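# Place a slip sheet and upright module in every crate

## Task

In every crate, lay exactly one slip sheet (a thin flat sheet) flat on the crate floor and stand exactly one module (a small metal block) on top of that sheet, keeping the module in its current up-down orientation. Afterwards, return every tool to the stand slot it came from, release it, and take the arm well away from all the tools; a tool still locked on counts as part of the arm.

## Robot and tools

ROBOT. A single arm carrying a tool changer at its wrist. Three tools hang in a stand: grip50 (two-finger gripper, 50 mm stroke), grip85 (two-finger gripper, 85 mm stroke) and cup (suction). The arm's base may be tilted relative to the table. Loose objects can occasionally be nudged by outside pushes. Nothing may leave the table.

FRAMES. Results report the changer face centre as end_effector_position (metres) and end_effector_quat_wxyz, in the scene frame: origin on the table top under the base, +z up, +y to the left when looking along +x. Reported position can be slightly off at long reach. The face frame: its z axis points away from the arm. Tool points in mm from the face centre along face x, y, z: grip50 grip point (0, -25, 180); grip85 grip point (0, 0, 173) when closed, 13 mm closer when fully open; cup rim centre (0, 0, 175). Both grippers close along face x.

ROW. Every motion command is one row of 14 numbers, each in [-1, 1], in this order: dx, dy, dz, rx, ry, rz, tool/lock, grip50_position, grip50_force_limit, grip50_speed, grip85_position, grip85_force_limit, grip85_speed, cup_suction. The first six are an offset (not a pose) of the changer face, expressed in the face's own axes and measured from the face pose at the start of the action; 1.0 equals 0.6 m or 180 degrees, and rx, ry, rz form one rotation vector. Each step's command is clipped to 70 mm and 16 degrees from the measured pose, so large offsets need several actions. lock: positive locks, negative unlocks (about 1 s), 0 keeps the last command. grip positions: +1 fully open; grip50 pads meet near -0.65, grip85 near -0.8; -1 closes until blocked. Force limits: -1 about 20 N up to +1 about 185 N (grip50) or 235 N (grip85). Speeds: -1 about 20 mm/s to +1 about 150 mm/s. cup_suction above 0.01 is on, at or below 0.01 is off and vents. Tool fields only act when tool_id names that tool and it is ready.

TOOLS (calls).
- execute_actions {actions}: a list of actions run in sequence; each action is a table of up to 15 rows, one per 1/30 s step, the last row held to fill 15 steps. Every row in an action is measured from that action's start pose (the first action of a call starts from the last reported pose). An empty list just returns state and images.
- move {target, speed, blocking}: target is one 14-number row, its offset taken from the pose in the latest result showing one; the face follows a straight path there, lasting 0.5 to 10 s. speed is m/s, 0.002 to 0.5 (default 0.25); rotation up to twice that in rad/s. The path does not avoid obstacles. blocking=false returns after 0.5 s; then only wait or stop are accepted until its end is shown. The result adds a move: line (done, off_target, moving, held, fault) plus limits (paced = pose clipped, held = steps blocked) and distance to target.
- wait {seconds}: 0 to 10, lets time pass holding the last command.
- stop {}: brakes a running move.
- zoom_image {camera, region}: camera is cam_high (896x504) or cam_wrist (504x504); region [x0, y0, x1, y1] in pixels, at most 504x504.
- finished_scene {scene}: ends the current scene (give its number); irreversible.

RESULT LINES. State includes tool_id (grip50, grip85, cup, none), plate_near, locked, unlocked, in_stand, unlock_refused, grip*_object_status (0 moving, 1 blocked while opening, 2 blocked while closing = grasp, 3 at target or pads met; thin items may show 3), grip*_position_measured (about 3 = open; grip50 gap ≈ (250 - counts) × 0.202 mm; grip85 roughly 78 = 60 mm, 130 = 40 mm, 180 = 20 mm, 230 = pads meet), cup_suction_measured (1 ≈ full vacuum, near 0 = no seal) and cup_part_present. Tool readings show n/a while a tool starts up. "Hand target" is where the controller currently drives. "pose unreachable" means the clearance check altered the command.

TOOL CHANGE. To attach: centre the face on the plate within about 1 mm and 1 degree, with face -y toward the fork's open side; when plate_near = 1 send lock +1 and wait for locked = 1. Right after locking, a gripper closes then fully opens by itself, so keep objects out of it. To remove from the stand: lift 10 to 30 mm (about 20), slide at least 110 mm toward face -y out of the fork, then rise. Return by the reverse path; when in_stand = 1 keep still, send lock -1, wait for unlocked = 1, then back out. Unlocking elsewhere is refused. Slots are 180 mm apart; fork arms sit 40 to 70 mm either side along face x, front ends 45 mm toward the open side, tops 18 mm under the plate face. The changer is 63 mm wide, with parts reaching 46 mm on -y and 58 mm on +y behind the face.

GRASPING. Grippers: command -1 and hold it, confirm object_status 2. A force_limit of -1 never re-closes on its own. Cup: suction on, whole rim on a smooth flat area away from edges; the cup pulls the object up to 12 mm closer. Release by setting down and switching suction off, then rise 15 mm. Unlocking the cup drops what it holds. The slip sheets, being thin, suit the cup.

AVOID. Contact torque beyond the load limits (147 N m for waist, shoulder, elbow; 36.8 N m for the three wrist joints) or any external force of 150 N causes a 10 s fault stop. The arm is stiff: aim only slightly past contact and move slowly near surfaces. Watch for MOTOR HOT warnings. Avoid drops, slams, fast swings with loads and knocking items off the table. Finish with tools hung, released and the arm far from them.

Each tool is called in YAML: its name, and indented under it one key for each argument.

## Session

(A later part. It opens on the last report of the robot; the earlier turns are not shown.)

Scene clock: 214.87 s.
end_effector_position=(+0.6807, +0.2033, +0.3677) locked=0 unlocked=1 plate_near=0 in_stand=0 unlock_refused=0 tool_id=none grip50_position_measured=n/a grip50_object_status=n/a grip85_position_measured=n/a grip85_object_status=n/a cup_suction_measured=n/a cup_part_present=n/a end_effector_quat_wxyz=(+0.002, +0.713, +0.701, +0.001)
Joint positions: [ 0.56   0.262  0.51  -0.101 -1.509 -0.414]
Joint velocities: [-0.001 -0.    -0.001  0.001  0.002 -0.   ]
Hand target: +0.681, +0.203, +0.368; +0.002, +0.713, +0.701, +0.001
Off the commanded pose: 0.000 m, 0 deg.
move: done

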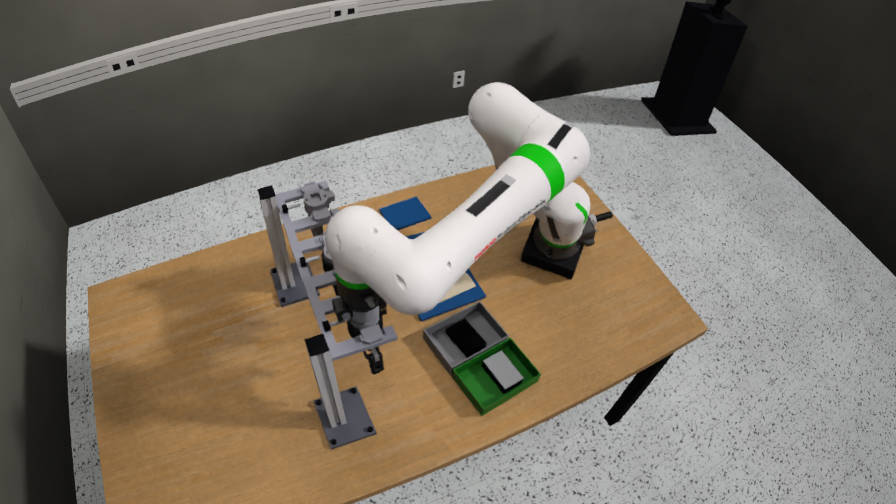

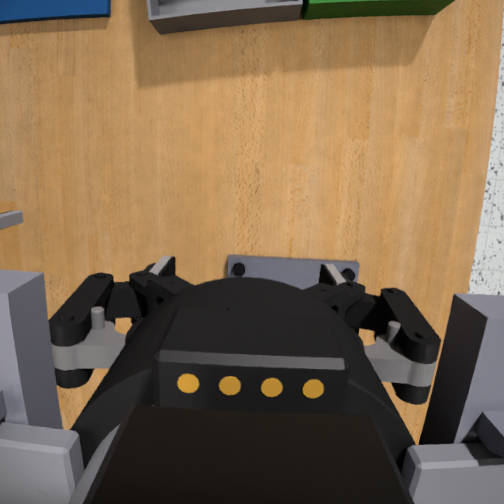

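zoom_image:
  camera: "cam_high"
  region: [320, 280, 410, 350]

move:
  target: [0, 0, 0.0067, 0, 0, 0, 0, 1, 0, 0, 1, 0, 0, 0]
  speed: 0.01

Region (320, 280, 410, 350) of cam_high's 896x504 image, scaled by 5.600, with more detail than that image has.

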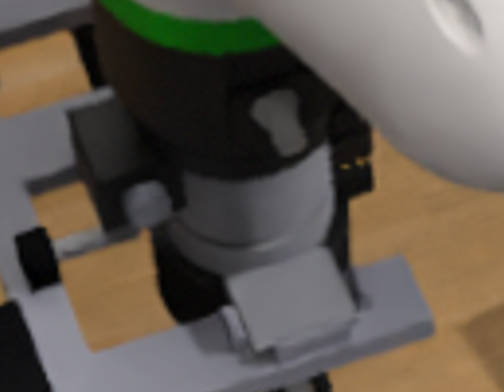

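Scene clock: 219.27 s.
end_effector_position=(+0.6807, +0.2033, +0.3637) locked=0 unlocked=1 plate_near=1 in_stand=1 unlock_refused=0 tool_id=none grip50_position_measured=n/a grip50_object_status=n/a grip85_position_measured=n/a grip85_object_status=n/a cup_suction_measured=n/a cup_part_present=n/a end_effector_quat_wxyz=(+0.002, +0.713, +0.701, +0.001)
Joint positions: [ 0.561  0.262  0.502 -0.101 -1.5   -0.414]
Joint velocities: [ 0.    -0.    -0.002  0.     0.002  0.001]
Hand target: +0.681, +0.203, +0.364; +0.002, +0.713, +0.701, +0.001
Off the commanded pose: 0.000 m, 0 deg.
move: done

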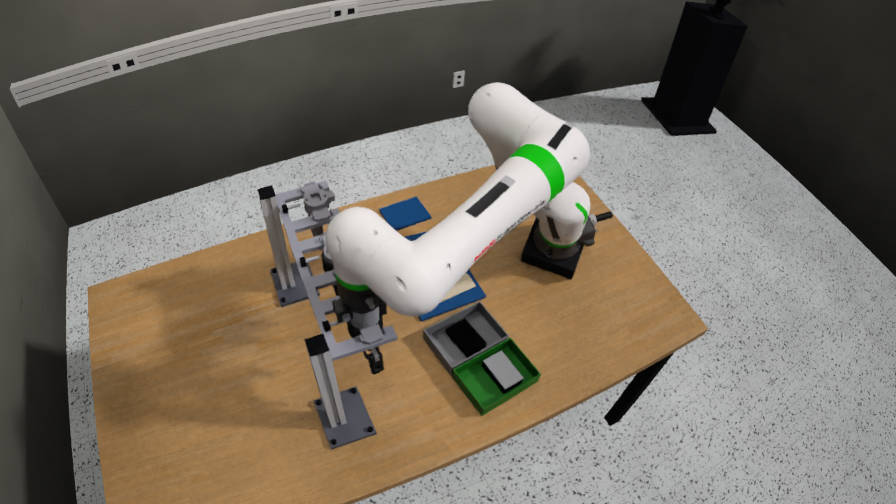

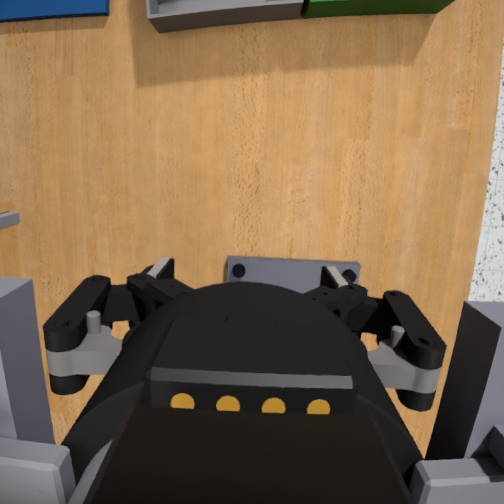

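execute_actions:
  actions:
    - [[0,0,0,0,0,0,1,1,0,0,1,0,1,0]]
    - [[0,0,0,0,0,0,1,1,0,0,1,0,1,0]]

Scene clock: 221.80 s.
end_effector_position=(+0.6807, +0.2033, +0.3637) locked=1 unlocked=0 plate_near=1 in_stand=1 unlock_refused=0 tool_id=grip85 grip50_position_measured=n/a grip50_object_status=n/a grip85_position_measured=n/a grip85_object_status=n/a cup_suction_measured=n/a cup_part_present=n/a end_effector_quat_wxyz=(+0.002, +0.713, +0.701, +0.002)
Joint positions: [ 0.561  0.262  0.502 -0.101 -1.5   -0.414]
Joint velocities: [ 0.001 -0.001 -0.    -0.     0.     0.   ]
Hand target: +0.681, +0.203, +0.364; +0.002, +0.713, +0.701, +0.001
Off the commanded pose: 0.000 m, 0 deg.

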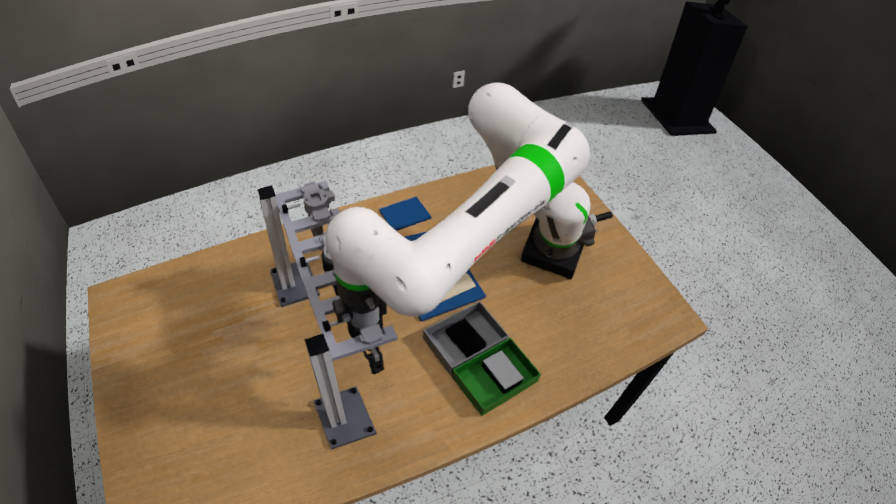

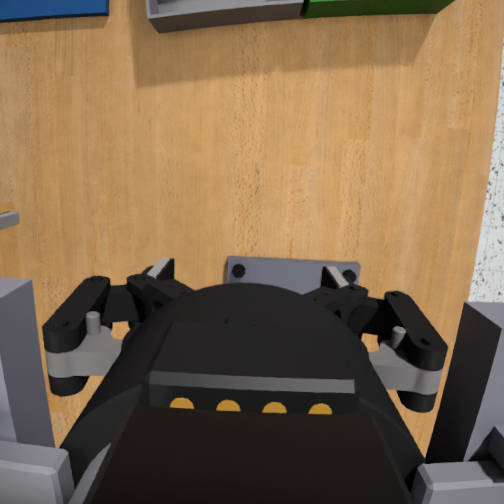

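move:
  target: [0, 0, -0.0333, 0, 0, 0, 0, 1, 0, 0, 1, 0, 1, 0]
  speed: 0.08

move:
  target: [0, -0.2, 0, 0, 0, 0, 0, 1, 0, 0, 1, 0, 1, 0]
  speed: 0.2

Scene clock: 277.30 s.
end_effector_position=(+0.6806, +0.2032, +0.3837) locked=1 unlocked=0 plate_near=1 in_stand=0 unlock_refused=0 tool_id=grip85 grip50_position_measured=n/a grip50_object_status=n/a grip85_position_measured=3 grip85_object_status=3 cup_suction_measured=n/a cup_part_present=n/a end_effector_quat_wxyz=(+0.002, +0.713, +0.701, +0.002)
Joint positions: [ 0.557  0.259  0.544 -0.102 -1.545 -0.415]
Joint velocities: [ 0.001 -0.     0.002  0.    -0.003 -0.001]
Hand target: +0.681, +0.203, +0.384; +0.002, +0.713, +0.701, +0.002
Off the commanded pose: 0.000 m, 0 deg.
move: done

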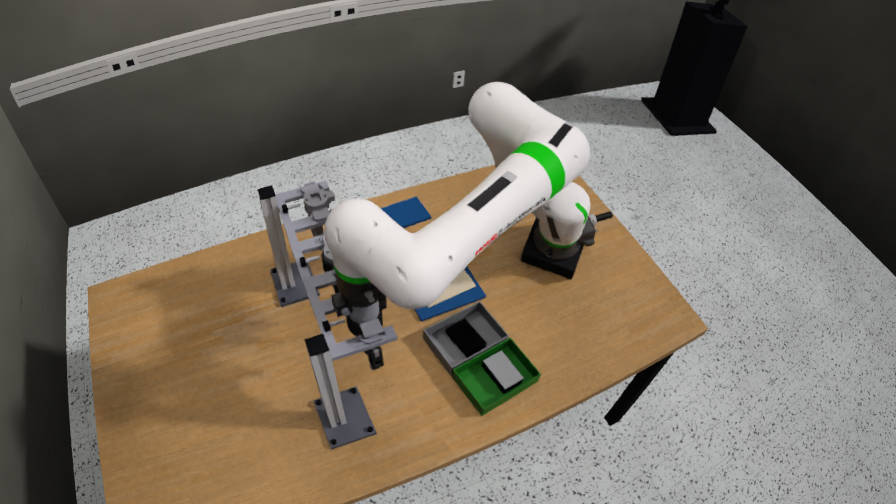

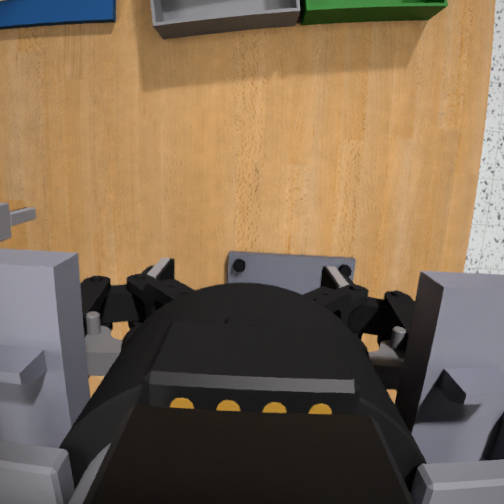

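Scene clock: 278.40 s.
end_effector_position=(+0.5608, +0.2052, +0.3832) locked=1 unlocked=0 plate_near=1 in_stand=0 unlock_refused=0 tool_id=grip85 grip50_position_measured=n/a grip50_object_status=n/a grip85_position_measured=3 grip85_object_status=3 cup_suction_measured=n/a cup_part_present=n/a end_effector_quat_wxyz=(+0.002, +0.713, +0.701, +0.002)
Joint positions: [ 0.675 -0.053  0.121 -0.066 -1.425 -0.521]
Joint velocities: [ 0.004 -0.004 -0.004  0.002  0.001 -0.005]
Hand target: +0.561, +0.205, +0.383; +0.002, +0.713, +0.701, +0.002
Off the commanded pose: 0.000 m, 0 deg.
move: done

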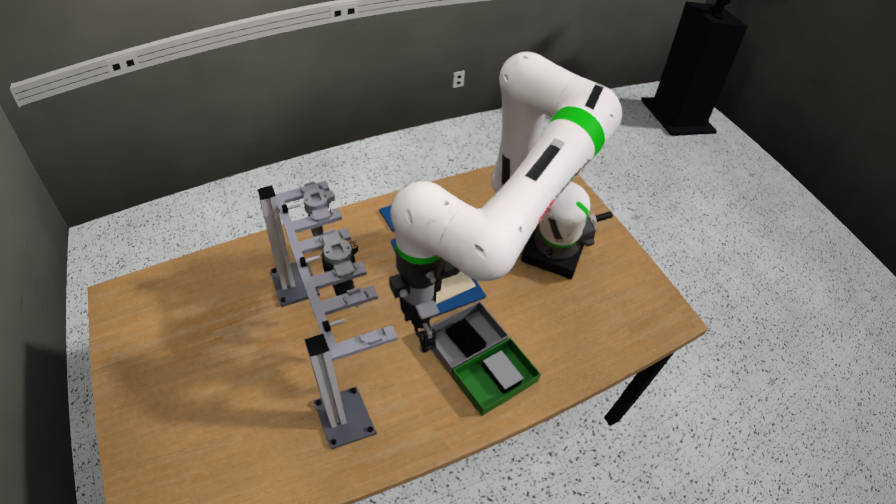

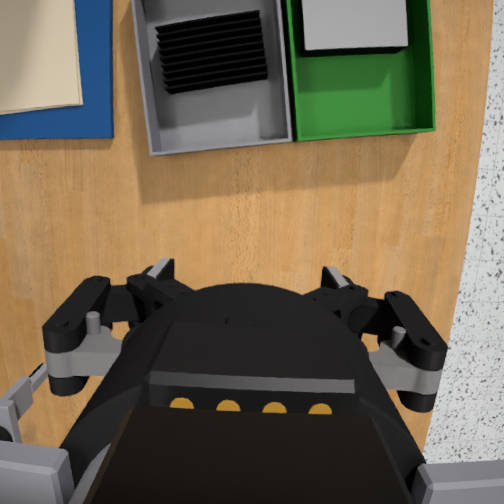

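move:
  target: [-0.0797, -0.2815, 0.137, 0.0015, -0.0012, 0.434, 0, 1, 0, 0, 1, 0, 1, 0]
  speed: 0.4

Scene clock: 287.10 s.
end_effector_position=(+0.3917, +0.1604, +0.3002) locked=1 unlocked=0 plate_near=1 in_stand=0 unlock_refused=0 tool_id=grip85 grip50_position_measured=n/a grip50_object_status=n/a grip85_position_measured=3 grip85_object_status=3 cup_suction_measured=n/a cup_part_present=n/a end_effector_quat_wxyz=(-0.000, +0.995, +0.095, -0.000)
Joint positions: [ 0.864 -0.459 -0.503 -0.01  -1.204 -2.069]
Joint velocities: [ 0.004 -0.001 -0.003  0.005  0.001 -0.009]
Hand target: +0.392, +0.160, +0.300; -0.000, +0.995, +0.095, -0.000
Off the commanded pose: 0.000 m, 0 deg.
move: done

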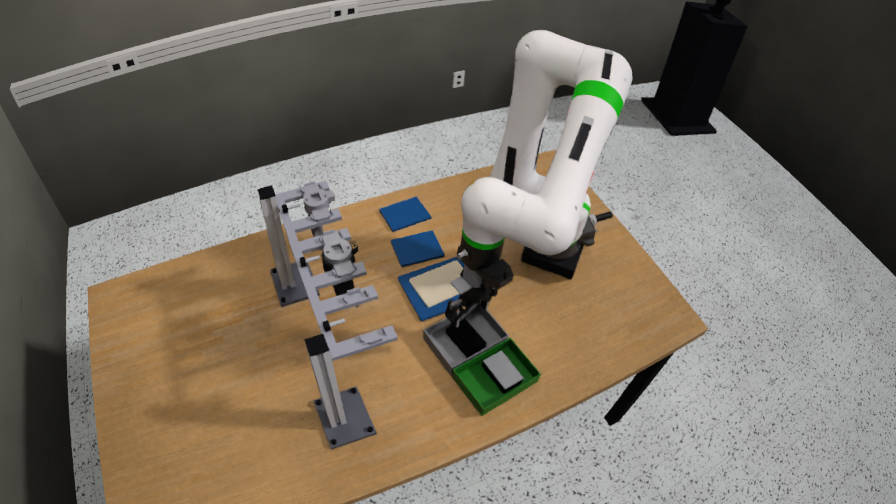

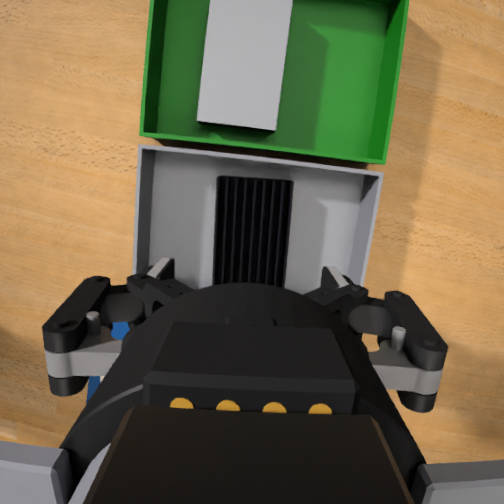

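zoom_image:
  camera: "cam_wrist"
  region: [130, 130, 390, 310]

zoom_image:
  camera: "cam_wrist"
  region: [200, 165, 310, 295]

Region (130, 130, 390, 310) of cam_wrist's 504x504 image, scaled by 1.938, with more detail than that image has; it fills the top 349 rows of this view, and the rest is white.

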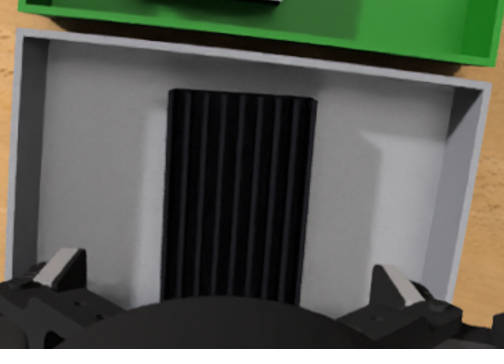

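Region (200, 165, 310, 295) of cam_wrist's 504x504 image, scaled by 3.877, with more detail than that image has; it fills the left 426 columns of this view, and the rest is white.

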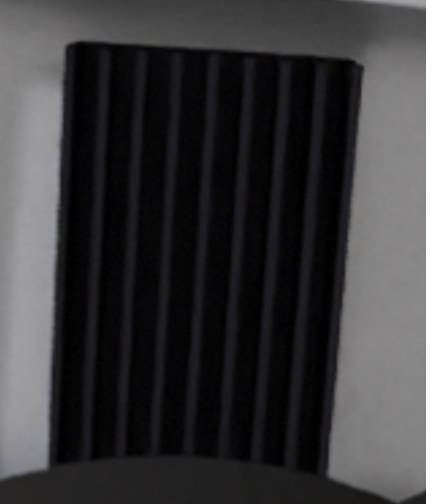

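move:
  target: [0.0027, -0.0027, 0.1737, 0, 0, 0.003, 0, 1, 0, 0, 1, -0.5, 0.5, 0]
  speed: 0.15

Scene clock: 302.67 s.
end_effector_position=(+0.3928, +0.1627, +0.1960) locked=1 unlocked=0 plate_near=1 in_stand=0 unlock_refused=0 tool_id=grip85 grip50_position_measured=n/a grip50_object_status=n/a grip85_position_measured=3 grip85_object_status=3 cup_suction_measured=n/a cup_part_present=n/a end_effector_quat_wxyz=(-0.001, +0.996, +0.091, -0.000)
Joint positions: [ 0.871 -0.307 -0.639 -0.009 -0.915 -2.082]
Joint velocities: [-0.004  0.003 -0.     0.001  0.003  0.002]
Hand target: +0.393, +0.163, +0.196; -0.001, +0.996, +0.091, -0.000
Off the commanded pose: 0.000 m, 0 deg.
move: done

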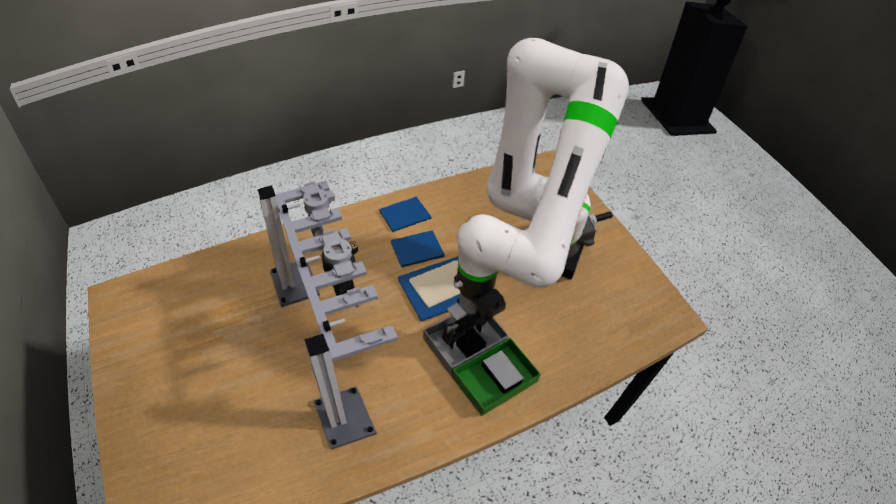

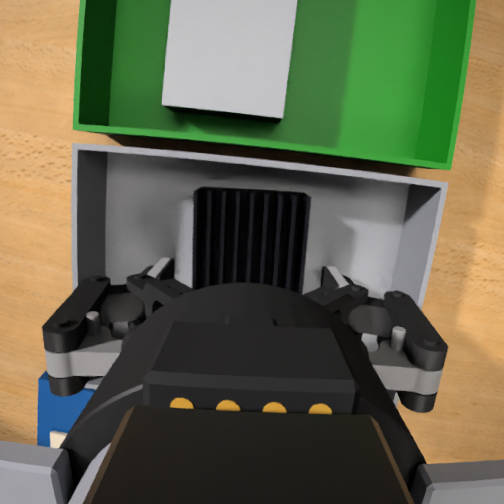

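zoom_image:
  camera: "cam_wrist"
  region: [60, 130, 460, 300]

zoom_image:
  camera: "cam_wrist"
  region: [160, 170, 340, 300]

Region (60, 130, 460, 300) of cam_wrist's 504x504 image, scaled by 1.260, with more detail than that image has; it fills the top 214 rows of this view, and the rest is white.

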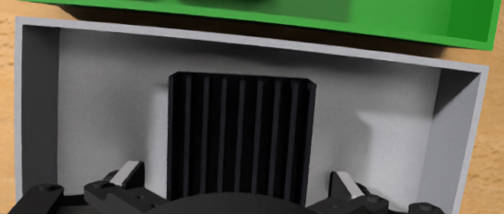

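Region (160, 170, 340, 300) of cam_wrist's 504x504 image, scaled by 2.800, with more detail than that image has.

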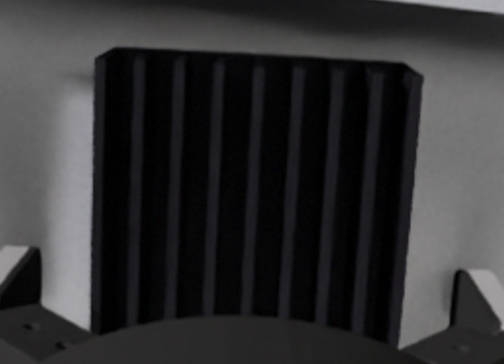

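execute_actions:
  actions:
    - [[0,0,0,0,0,0,0,1,0,0,-1,-0.5,0,0]]
    - [[0,0,0,0,0,0,0,1,0,0,-1,-0.5,0,0]]

Scene clock: 311.47 s.
end_effector_position=(+0.3928, +0.1627, +0.1960) locked=1 unlocked=0 plate_near=1 in_stand=0 unlock_refused=0 tool_id=grip85 grip50_position_measured=n/a grip50_object_status=n/a grip85_position_measured=80 grip85_object_status=2 cup_suction_measured=n/a cup_part_present=n/a end_effector_quat_wxyz=(-0.001, +0.996, +0.091, -0.000)
Joint positions: [ 0.871 -0.307 -0.639 -0.009 -0.915 -2.082]
Joint velocities: [-0.     0.003  0.001 -0.     0.     0.   ]
Hand target: +0.393, +0.163, +0.196; -0.001, +0.996, +0.091, -0.000
Off the commanded pose: 0.000 m, 0 deg.

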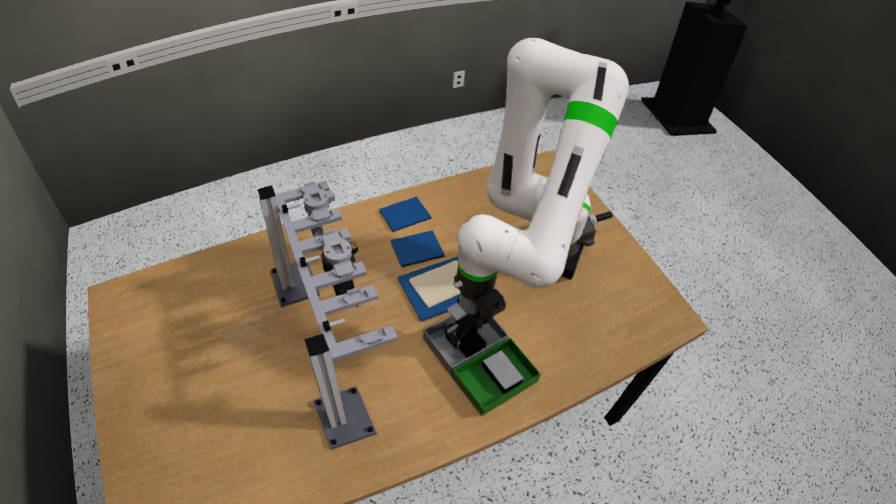

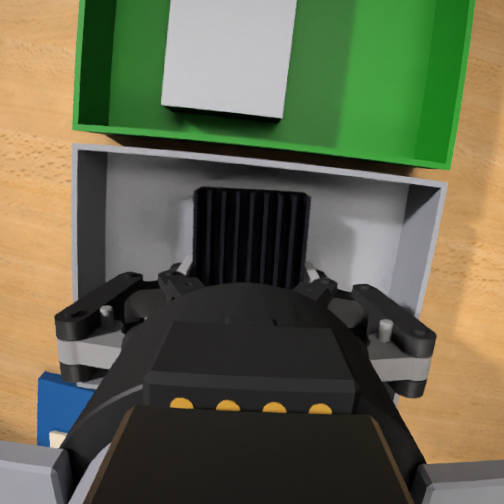

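zoom_image:
  camera: "cam_wrist"
  region: [60, 100, 140, 180]

zoom_image:
  camera: "cam_wrist"
  region: [390, 140, 470, 220]

Region (60, 100, 140, 180) of cam_wrist's 504x504 image, scaled by 6.300, with more detail than that image has.

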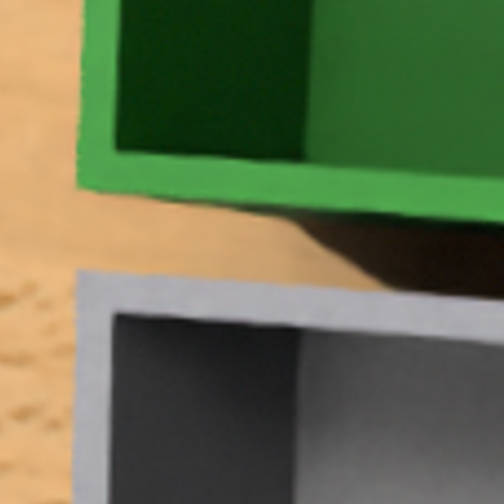

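Region (390, 140, 470, 220) of cam_wrist's 504x504 image, scaled by 6.300, with more detail than that image has.

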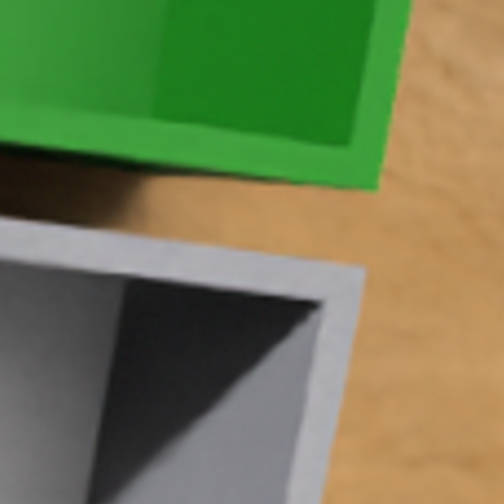

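move:
  target: [0, 0, -0.1, 0, 0, 0, 0, 1, 0, 0, -1, -0.5, 0, 0]
  speed: 0.15

Scene clock: 343.30 s.
end_effector_position=(+0.3929, +0.1625, +0.2561) locked=1 unlocked=0 plate_near=1 in_stand=0 unlock_refused=0 tool_id=grip85 grip50_position_measured=n/a grip50_object_status=n/a grip85_position_measured=80 grip85_object_status=2 cup_suction_measured=n/a cup_part_present=n/a end_effector_quat_wxyz=(-0.001, +0.996, +0.090, -0.000)
Joint positions: [ 0.868 -0.403 -0.566 -0.009 -1.084 -2.082]
Joint velocities: [ 0.001 -0.002  0.001 -0.002 -0.002 -0.001]
Hand target: +0.393, +0.162, +0.256; -0.001, +0.996, +0.090, -0.000
Off the commanded pose: 0.000 m, 0 deg.
move: done

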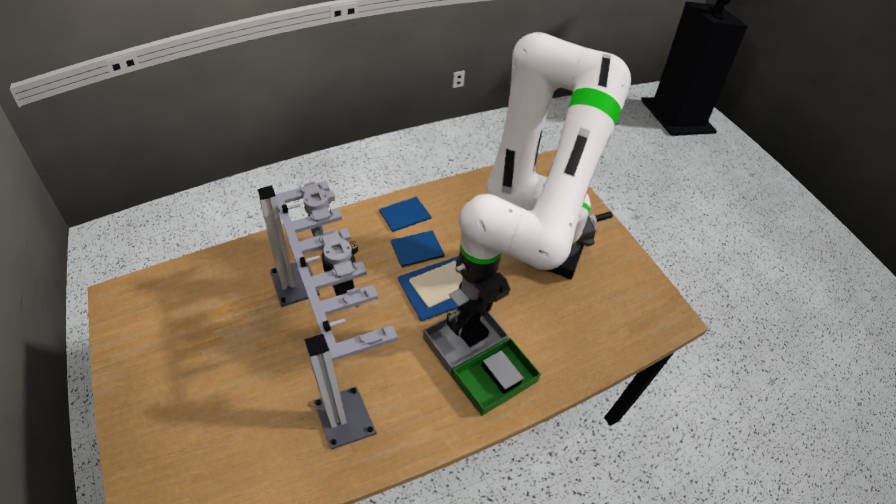

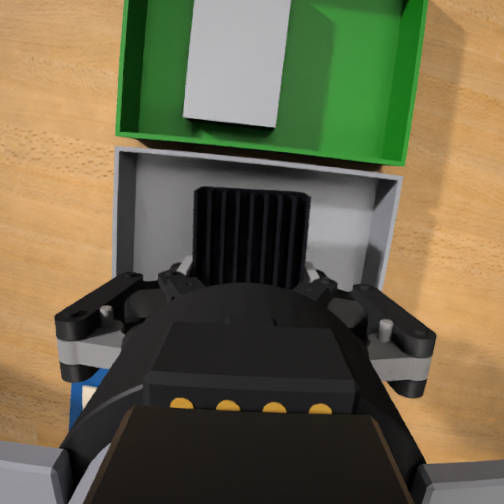

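move:
  target: [0.2716, -0.0231, 0, 0, 0, -0.4366, 0, 1, 0, 0, -1, -0.5, 0, 0]
  speed: 0.45

Scene clock: 348.43 s.
end_effector_position=(+0.5506, +0.2054, +0.2559) locked=1 unlocked=0 plate_near=1 in_stand=0 unlock_refused=0 tool_id=grip85 grip50_position_measured=n/a grip50_object_status=n/a grip85_position_measured=80 grip85_object_status=2 cup_suction_measured=n/a cup_part_present=n/a end_effector_quat_wxyz=(-0.000, +0.714, +0.701, +0.000)
Joint positions: [ 0.705  0.012 -0.102 -0.065 -1.14  -0.533]
Joint velocities: [-0.002  0.005  0.004 -0.003 -0.004  0.009]
Hand target: +0.551, +0.205, +0.256; -0.000, +0.714, +0.701, -0.000
Off the commanded pose: 0.000 m, 0 deg.
move: done

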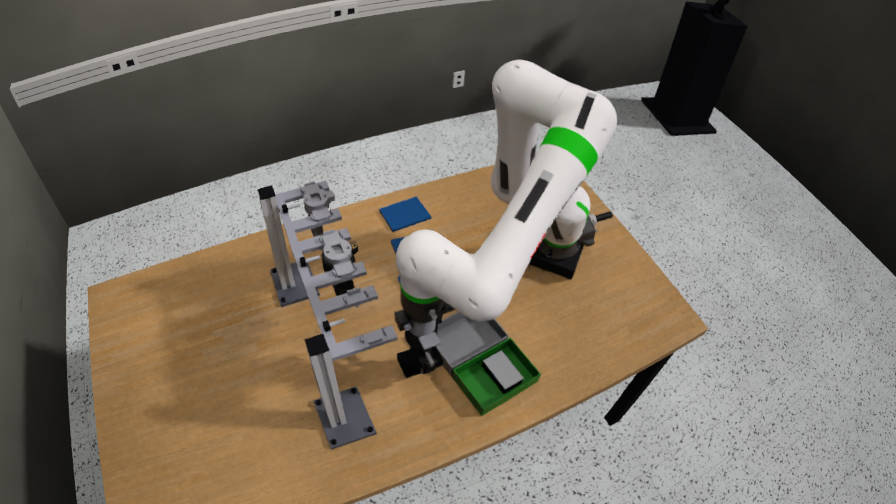

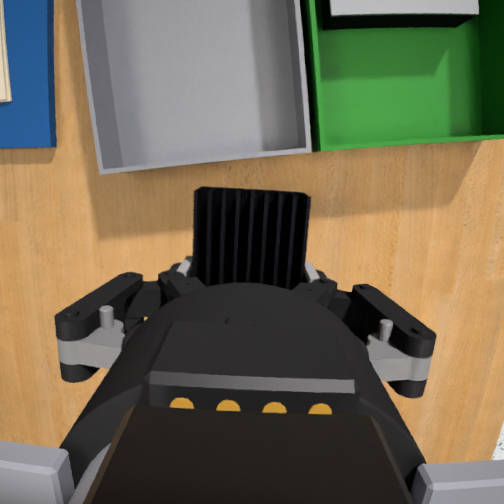

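move:
  target: [0, 0, 0.095, 0, 0, 0, 0, 1, 0, 0, -1, -0.5, 0, 0]
  speed: 0.12

Scene clock: 351.87 s.
end_effector_position=(+0.5505, +0.2056, +0.1990) locked=1 unlocked=0 plate_near=1 in_stand=0 unlock_refused=0 tool_id=grip85 grip50_position_measured=n/a grip50_object_status=n/a grip85_position_measured=80 grip85_object_status=2 cup_suction_measured=n/a cup_part_present=n/a end_effector_quat_wxyz=(-0.000, +0.714, +0.701, +0.000)
Joint positions: [ 0.713  0.079 -0.16  -0.067 -1.015 -0.532]
Joint velocities: [ 0.     0.    -0.001  0.     0.003  0.002]
Hand target: +0.551, +0.206, +0.199; -0.000, +0.714, +0.701, +0.000
Off the commanded pose: 0.000 m, 0 deg.
move: done

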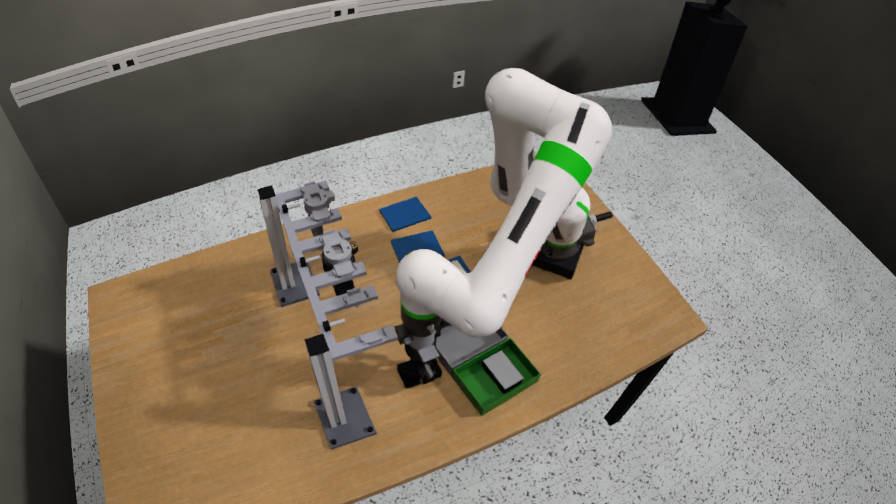

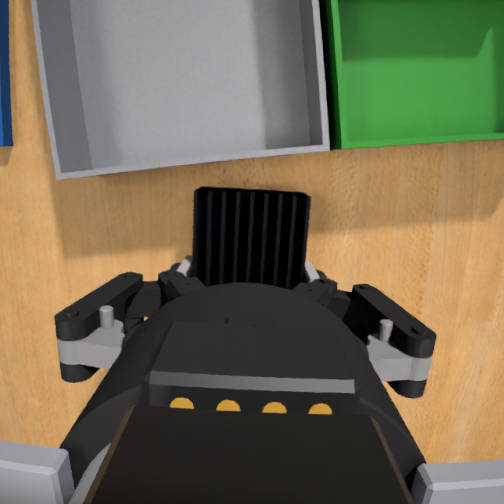

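zoom_image:
  camera: "cam_wrist"
  region: [40, 130, 120, 190]

zoom_image:
  camera: "cam_wrist"
  region: [280, 110, 360, 170]

zoom_image:
  camera: "cam_high"
  region: [380, 320, 470, 400]

Region (40, 130, 120, 190) of cam_wrist's 504x504 image, scaled by 6.300, with more detail than that image has; it fills the top 378 rows of this view, and the rest is white.

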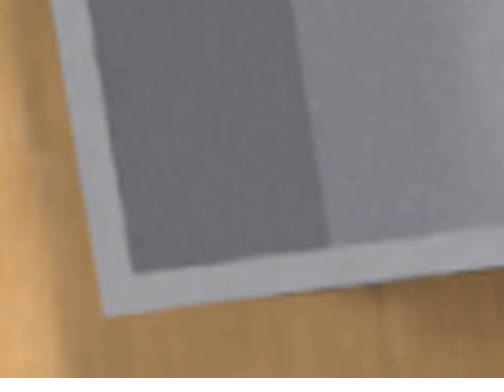

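Region (280, 110, 360, 170) of cam_wrist's 504x504 image, scaled by 6.300, with more detail than that image has; it fills the top 378 rows of this view, and the rest is white.

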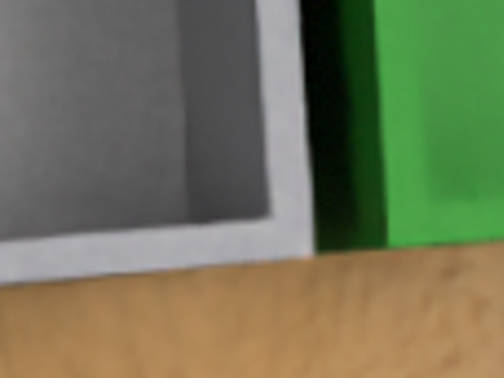

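Region (380, 320, 470, 400) of cam_high's 896x504 image, scaled by 5.600, with more detail than that image has.

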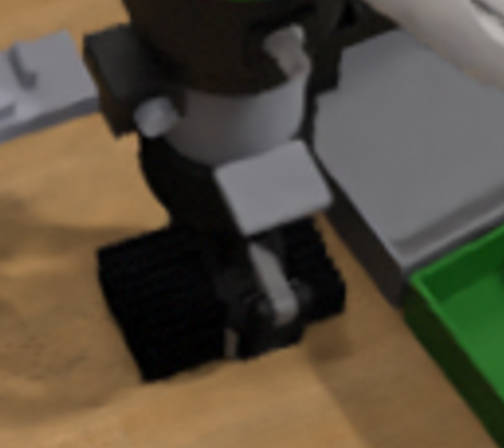

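move:
  target: [0, 0, 0.007, 0, 0, 0, 0, 1, 0, 0, -1, -0.5, 0, 0]
  speed: 0.015

execute_actions:
  actions:
    - [[0,0,0,0,0,0,0,1,0,0,1,-0.5,0.5,0]]

Scene clock: 358.87 s.
end_effector_position=(+0.5505, +0.2057, +0.1948) locked=1 unlocked=0 plate_near=1 in_stand=0 unlock_refused=0 tool_id=grip85 grip50_position_measured=n/a grip50_object_status=n/a grip85_position_measured=80 grip85_object_status=2 cup_suction_measured=n/a cup_part_present=n/a end_effector_quat_wxyz=(-0.000, +0.714, +0.701, +0.000)
Joint positions: [ 0.714  0.084 -0.163 -0.067 -1.006 -0.532]
Joint velocities: [ 0.     0.    -0.002 -0.     0.001  0.002]
Hand target: +0.551, +0.206, +0.195; -0.000, +0.714, +0.701, +0.000
Off the commanded pose: 0.000 m, 0 deg.
move: done

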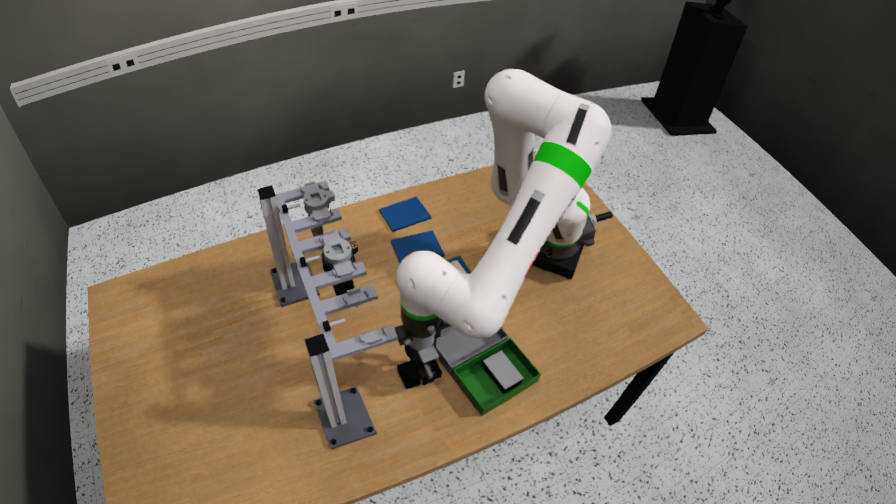

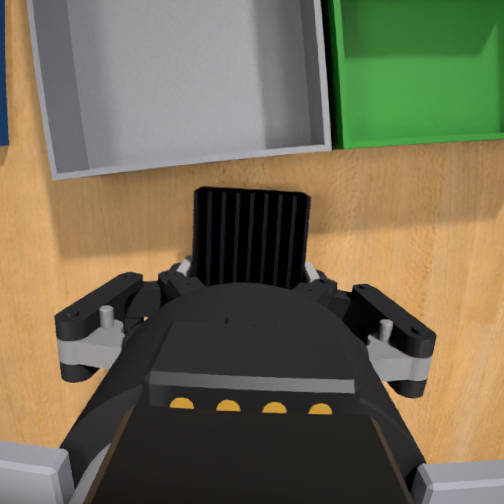

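Scene clock: 359.37 s.
end_effector_position=(+0.5505, +0.2057, +0.1948) locked=1 unlocked=0 plate_near=1 in_stand=0 unlock_refused=0 tool_id=grip85 grip50_position_measured=n/a grip50_object_status=n/a grip85_position_measured=3 grip85_object_status=0 cup_suction_measured=n/a cup_part_present=n/a end_effector_quat_wxyz=(-0.000, +0.714, +0.701, +0.000)
Joint positions: [ 0.714  0.084 -0.163 -0.067 -1.006 -0.532]
Joint velocities: [-0.001  0.001  0.     0.    -0.     0.   ]
Hand target: +0.551, +0.206, +0.195; -0.000, +0.714, +0.701, +0.000
Off the commanded pose: 0.000 m, 0 deg.

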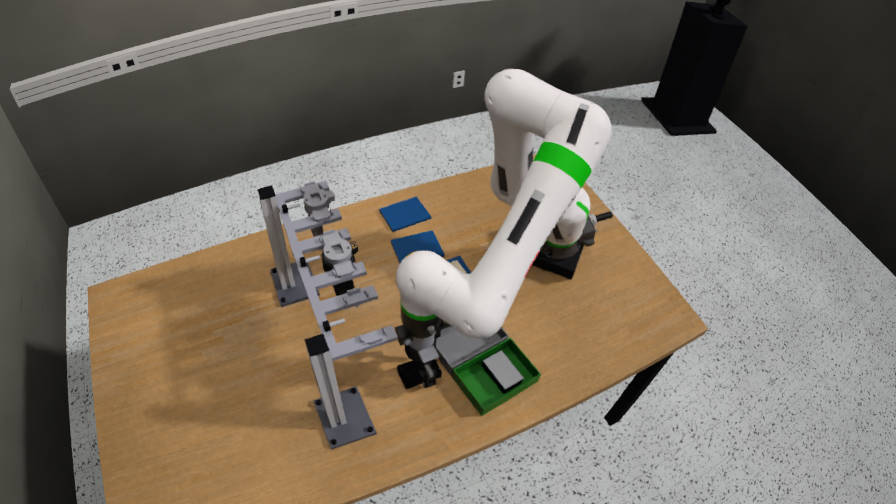

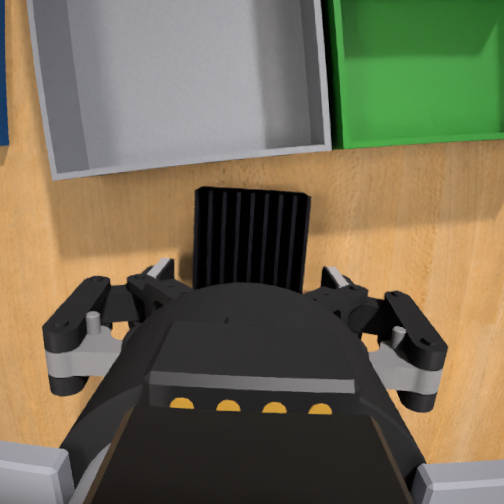

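move:
  target: [-0.0003, 0, -0.3145, -0.0016, -0.0002, 0, 0, 1, 0, 0, 1, -0.5, 0.5, 0]
  speed: 0.35

Scene clock: 366.33 s.
end_effector_position=(+0.5506, +0.2048, +0.3835) locked=1 unlocked=0 plate_near=1 in_stand=0 unlock_refused=0 tool_id=grip85 grip50_position_measured=n/a grip50_object_status=n/a grip85_position_measured=3 grip85_object_status=3 cup_suction_measured=n/a cup_part_present=n/a end_effector_quat_wxyz=(+0.002, +0.714, +0.700, +0.002)
Joint positions: [ 0.687 -0.079  0.091 -0.062 -1.42  -0.534]
Joint velocities: [-0.002  0.     0.003 -0.001 -0.003  0.   ]
Hand target: +0.551, +0.205, +0.384; +0.002, +0.714, +0.700, +0.002
Off the commanded pose: 0.001 m, 0 deg.
move: done

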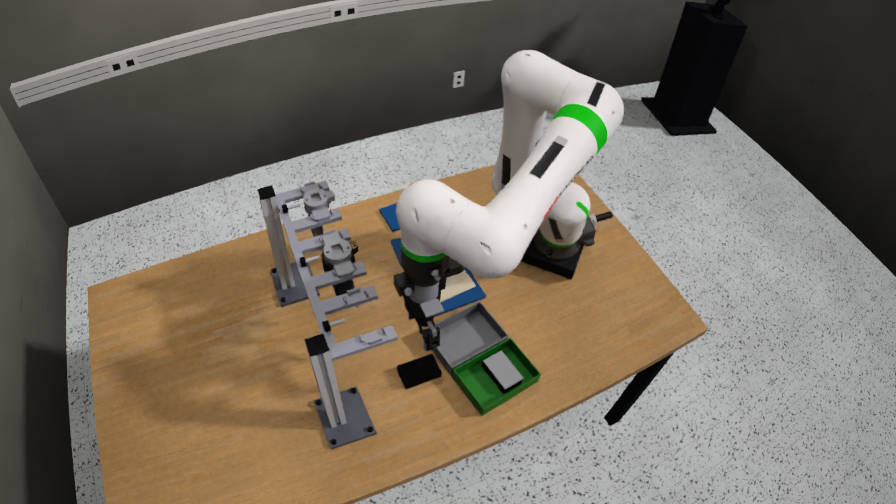

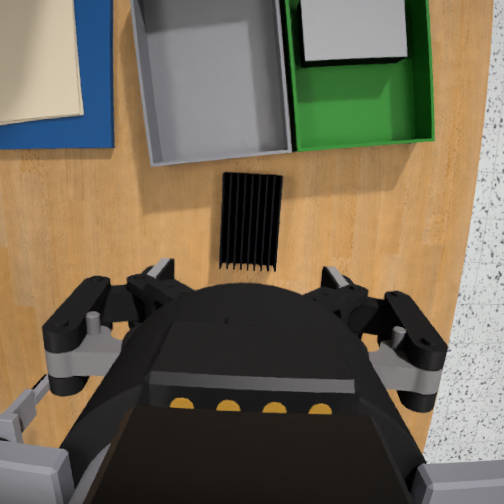

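move:
  target: [0.0016, 0.2167, 0.0009, 0, 0, -0.0005, 0, 1, 0, 0, 1, -0.5, 0.5, 0]
  speed: 0.18

Scene clock: 369.83 s.
end_effector_position=(+0.6804, +0.2034, +0.3835) locked=1 unlocked=0 plate_near=1 in_stand=0 unlock_refused=0 tool_id=grip85 grip50_position_measured=n/a grip50_object_status=n/a grip85_position_measured=3 grip85_object_status=3 cup_suction_measured=n/a cup_part_present=n/a end_effector_quat_wxyz=(+0.002, +0.713, +0.701, +0.001)
Joint positions: [ 0.557  0.259  0.543 -0.101 -1.544 -0.415]
Joint velocities: [-0.001  0.     0.005 -0.001 -0.003  0.001]
Hand target: +0.681, +0.203, +0.383; +0.002, +0.713, +0.701, +0.001
Off the commanded pose: 0.000 m, 0 deg.
move: done

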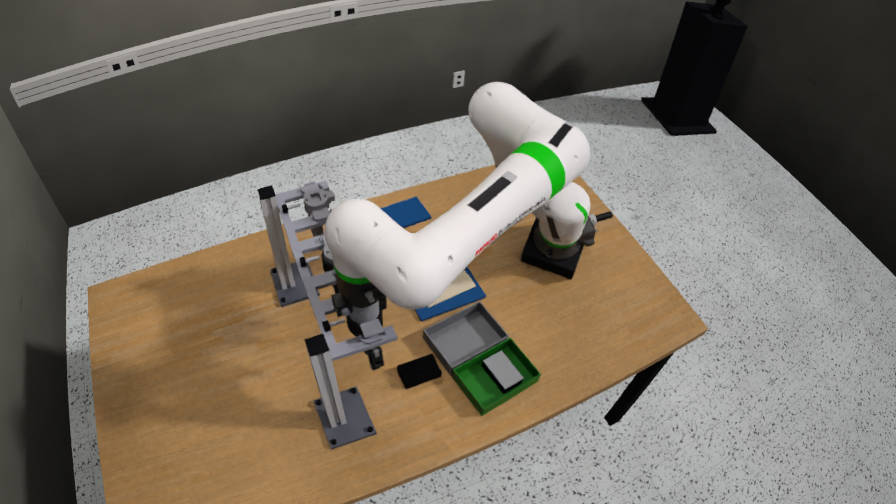

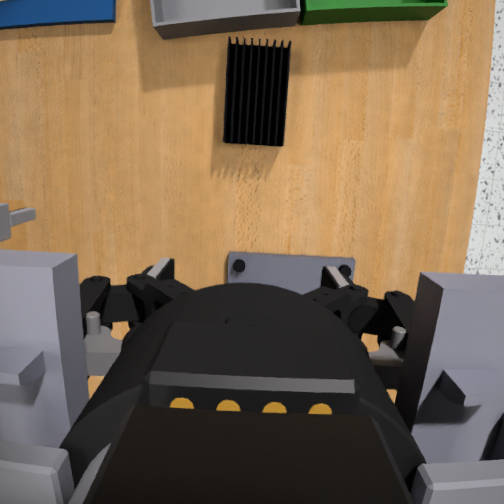

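move:
  target: [-0.0006, -0.0002, 0.033, 0, 0, 0, 0, 1, 0, 0, 1, -0.5, 0.5, 0]
  speed: 0.04

Scene clock: 372.67 s.
end_effector_position=(+0.6804, +0.2031, +0.3638) locked=1 unlocked=0 plate_near=1 in_stand=1 unlock_refused=0 tool_id=grip85 grip50_position_measured=n/a grip50_object_status=n/a grip85_position_measured=3 grip85_object_status=3 cup_suction_measured=n/a cup_part_present=n/a end_effector_quat_wxyz=(+0.002, +0.713, +0.701, +0.001)
Joint positions: [ 0.561  0.261  0.501 -0.1   -1.5   -0.414]
Joint velocities: [ 0.    -0.    -0.002  0.     0.003  0.001]
Hand target: +0.680, +0.203, +0.364; +0.002, +0.713, +0.701, +0.001
Off the commanded pose: 0.000 m, 0 deg.
move: done

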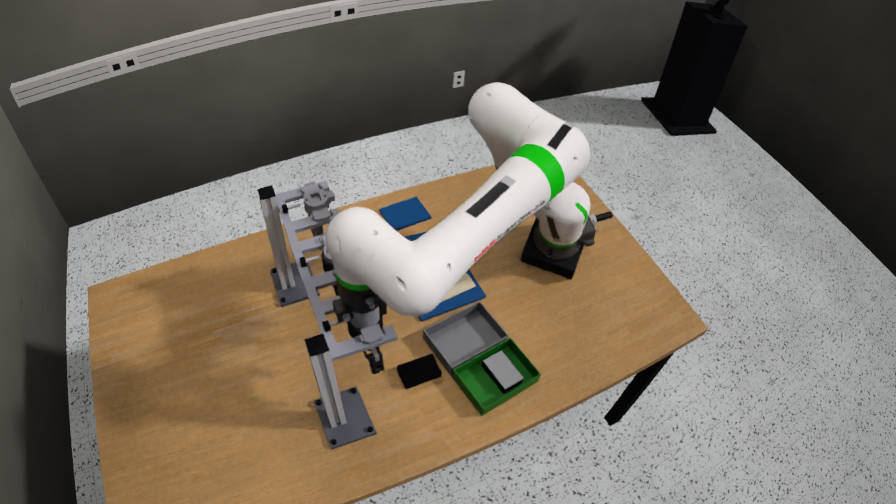

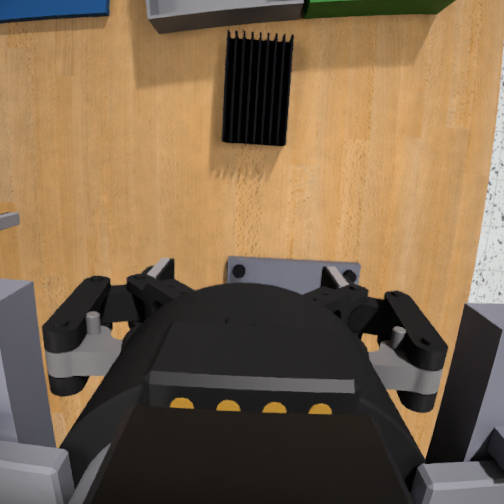

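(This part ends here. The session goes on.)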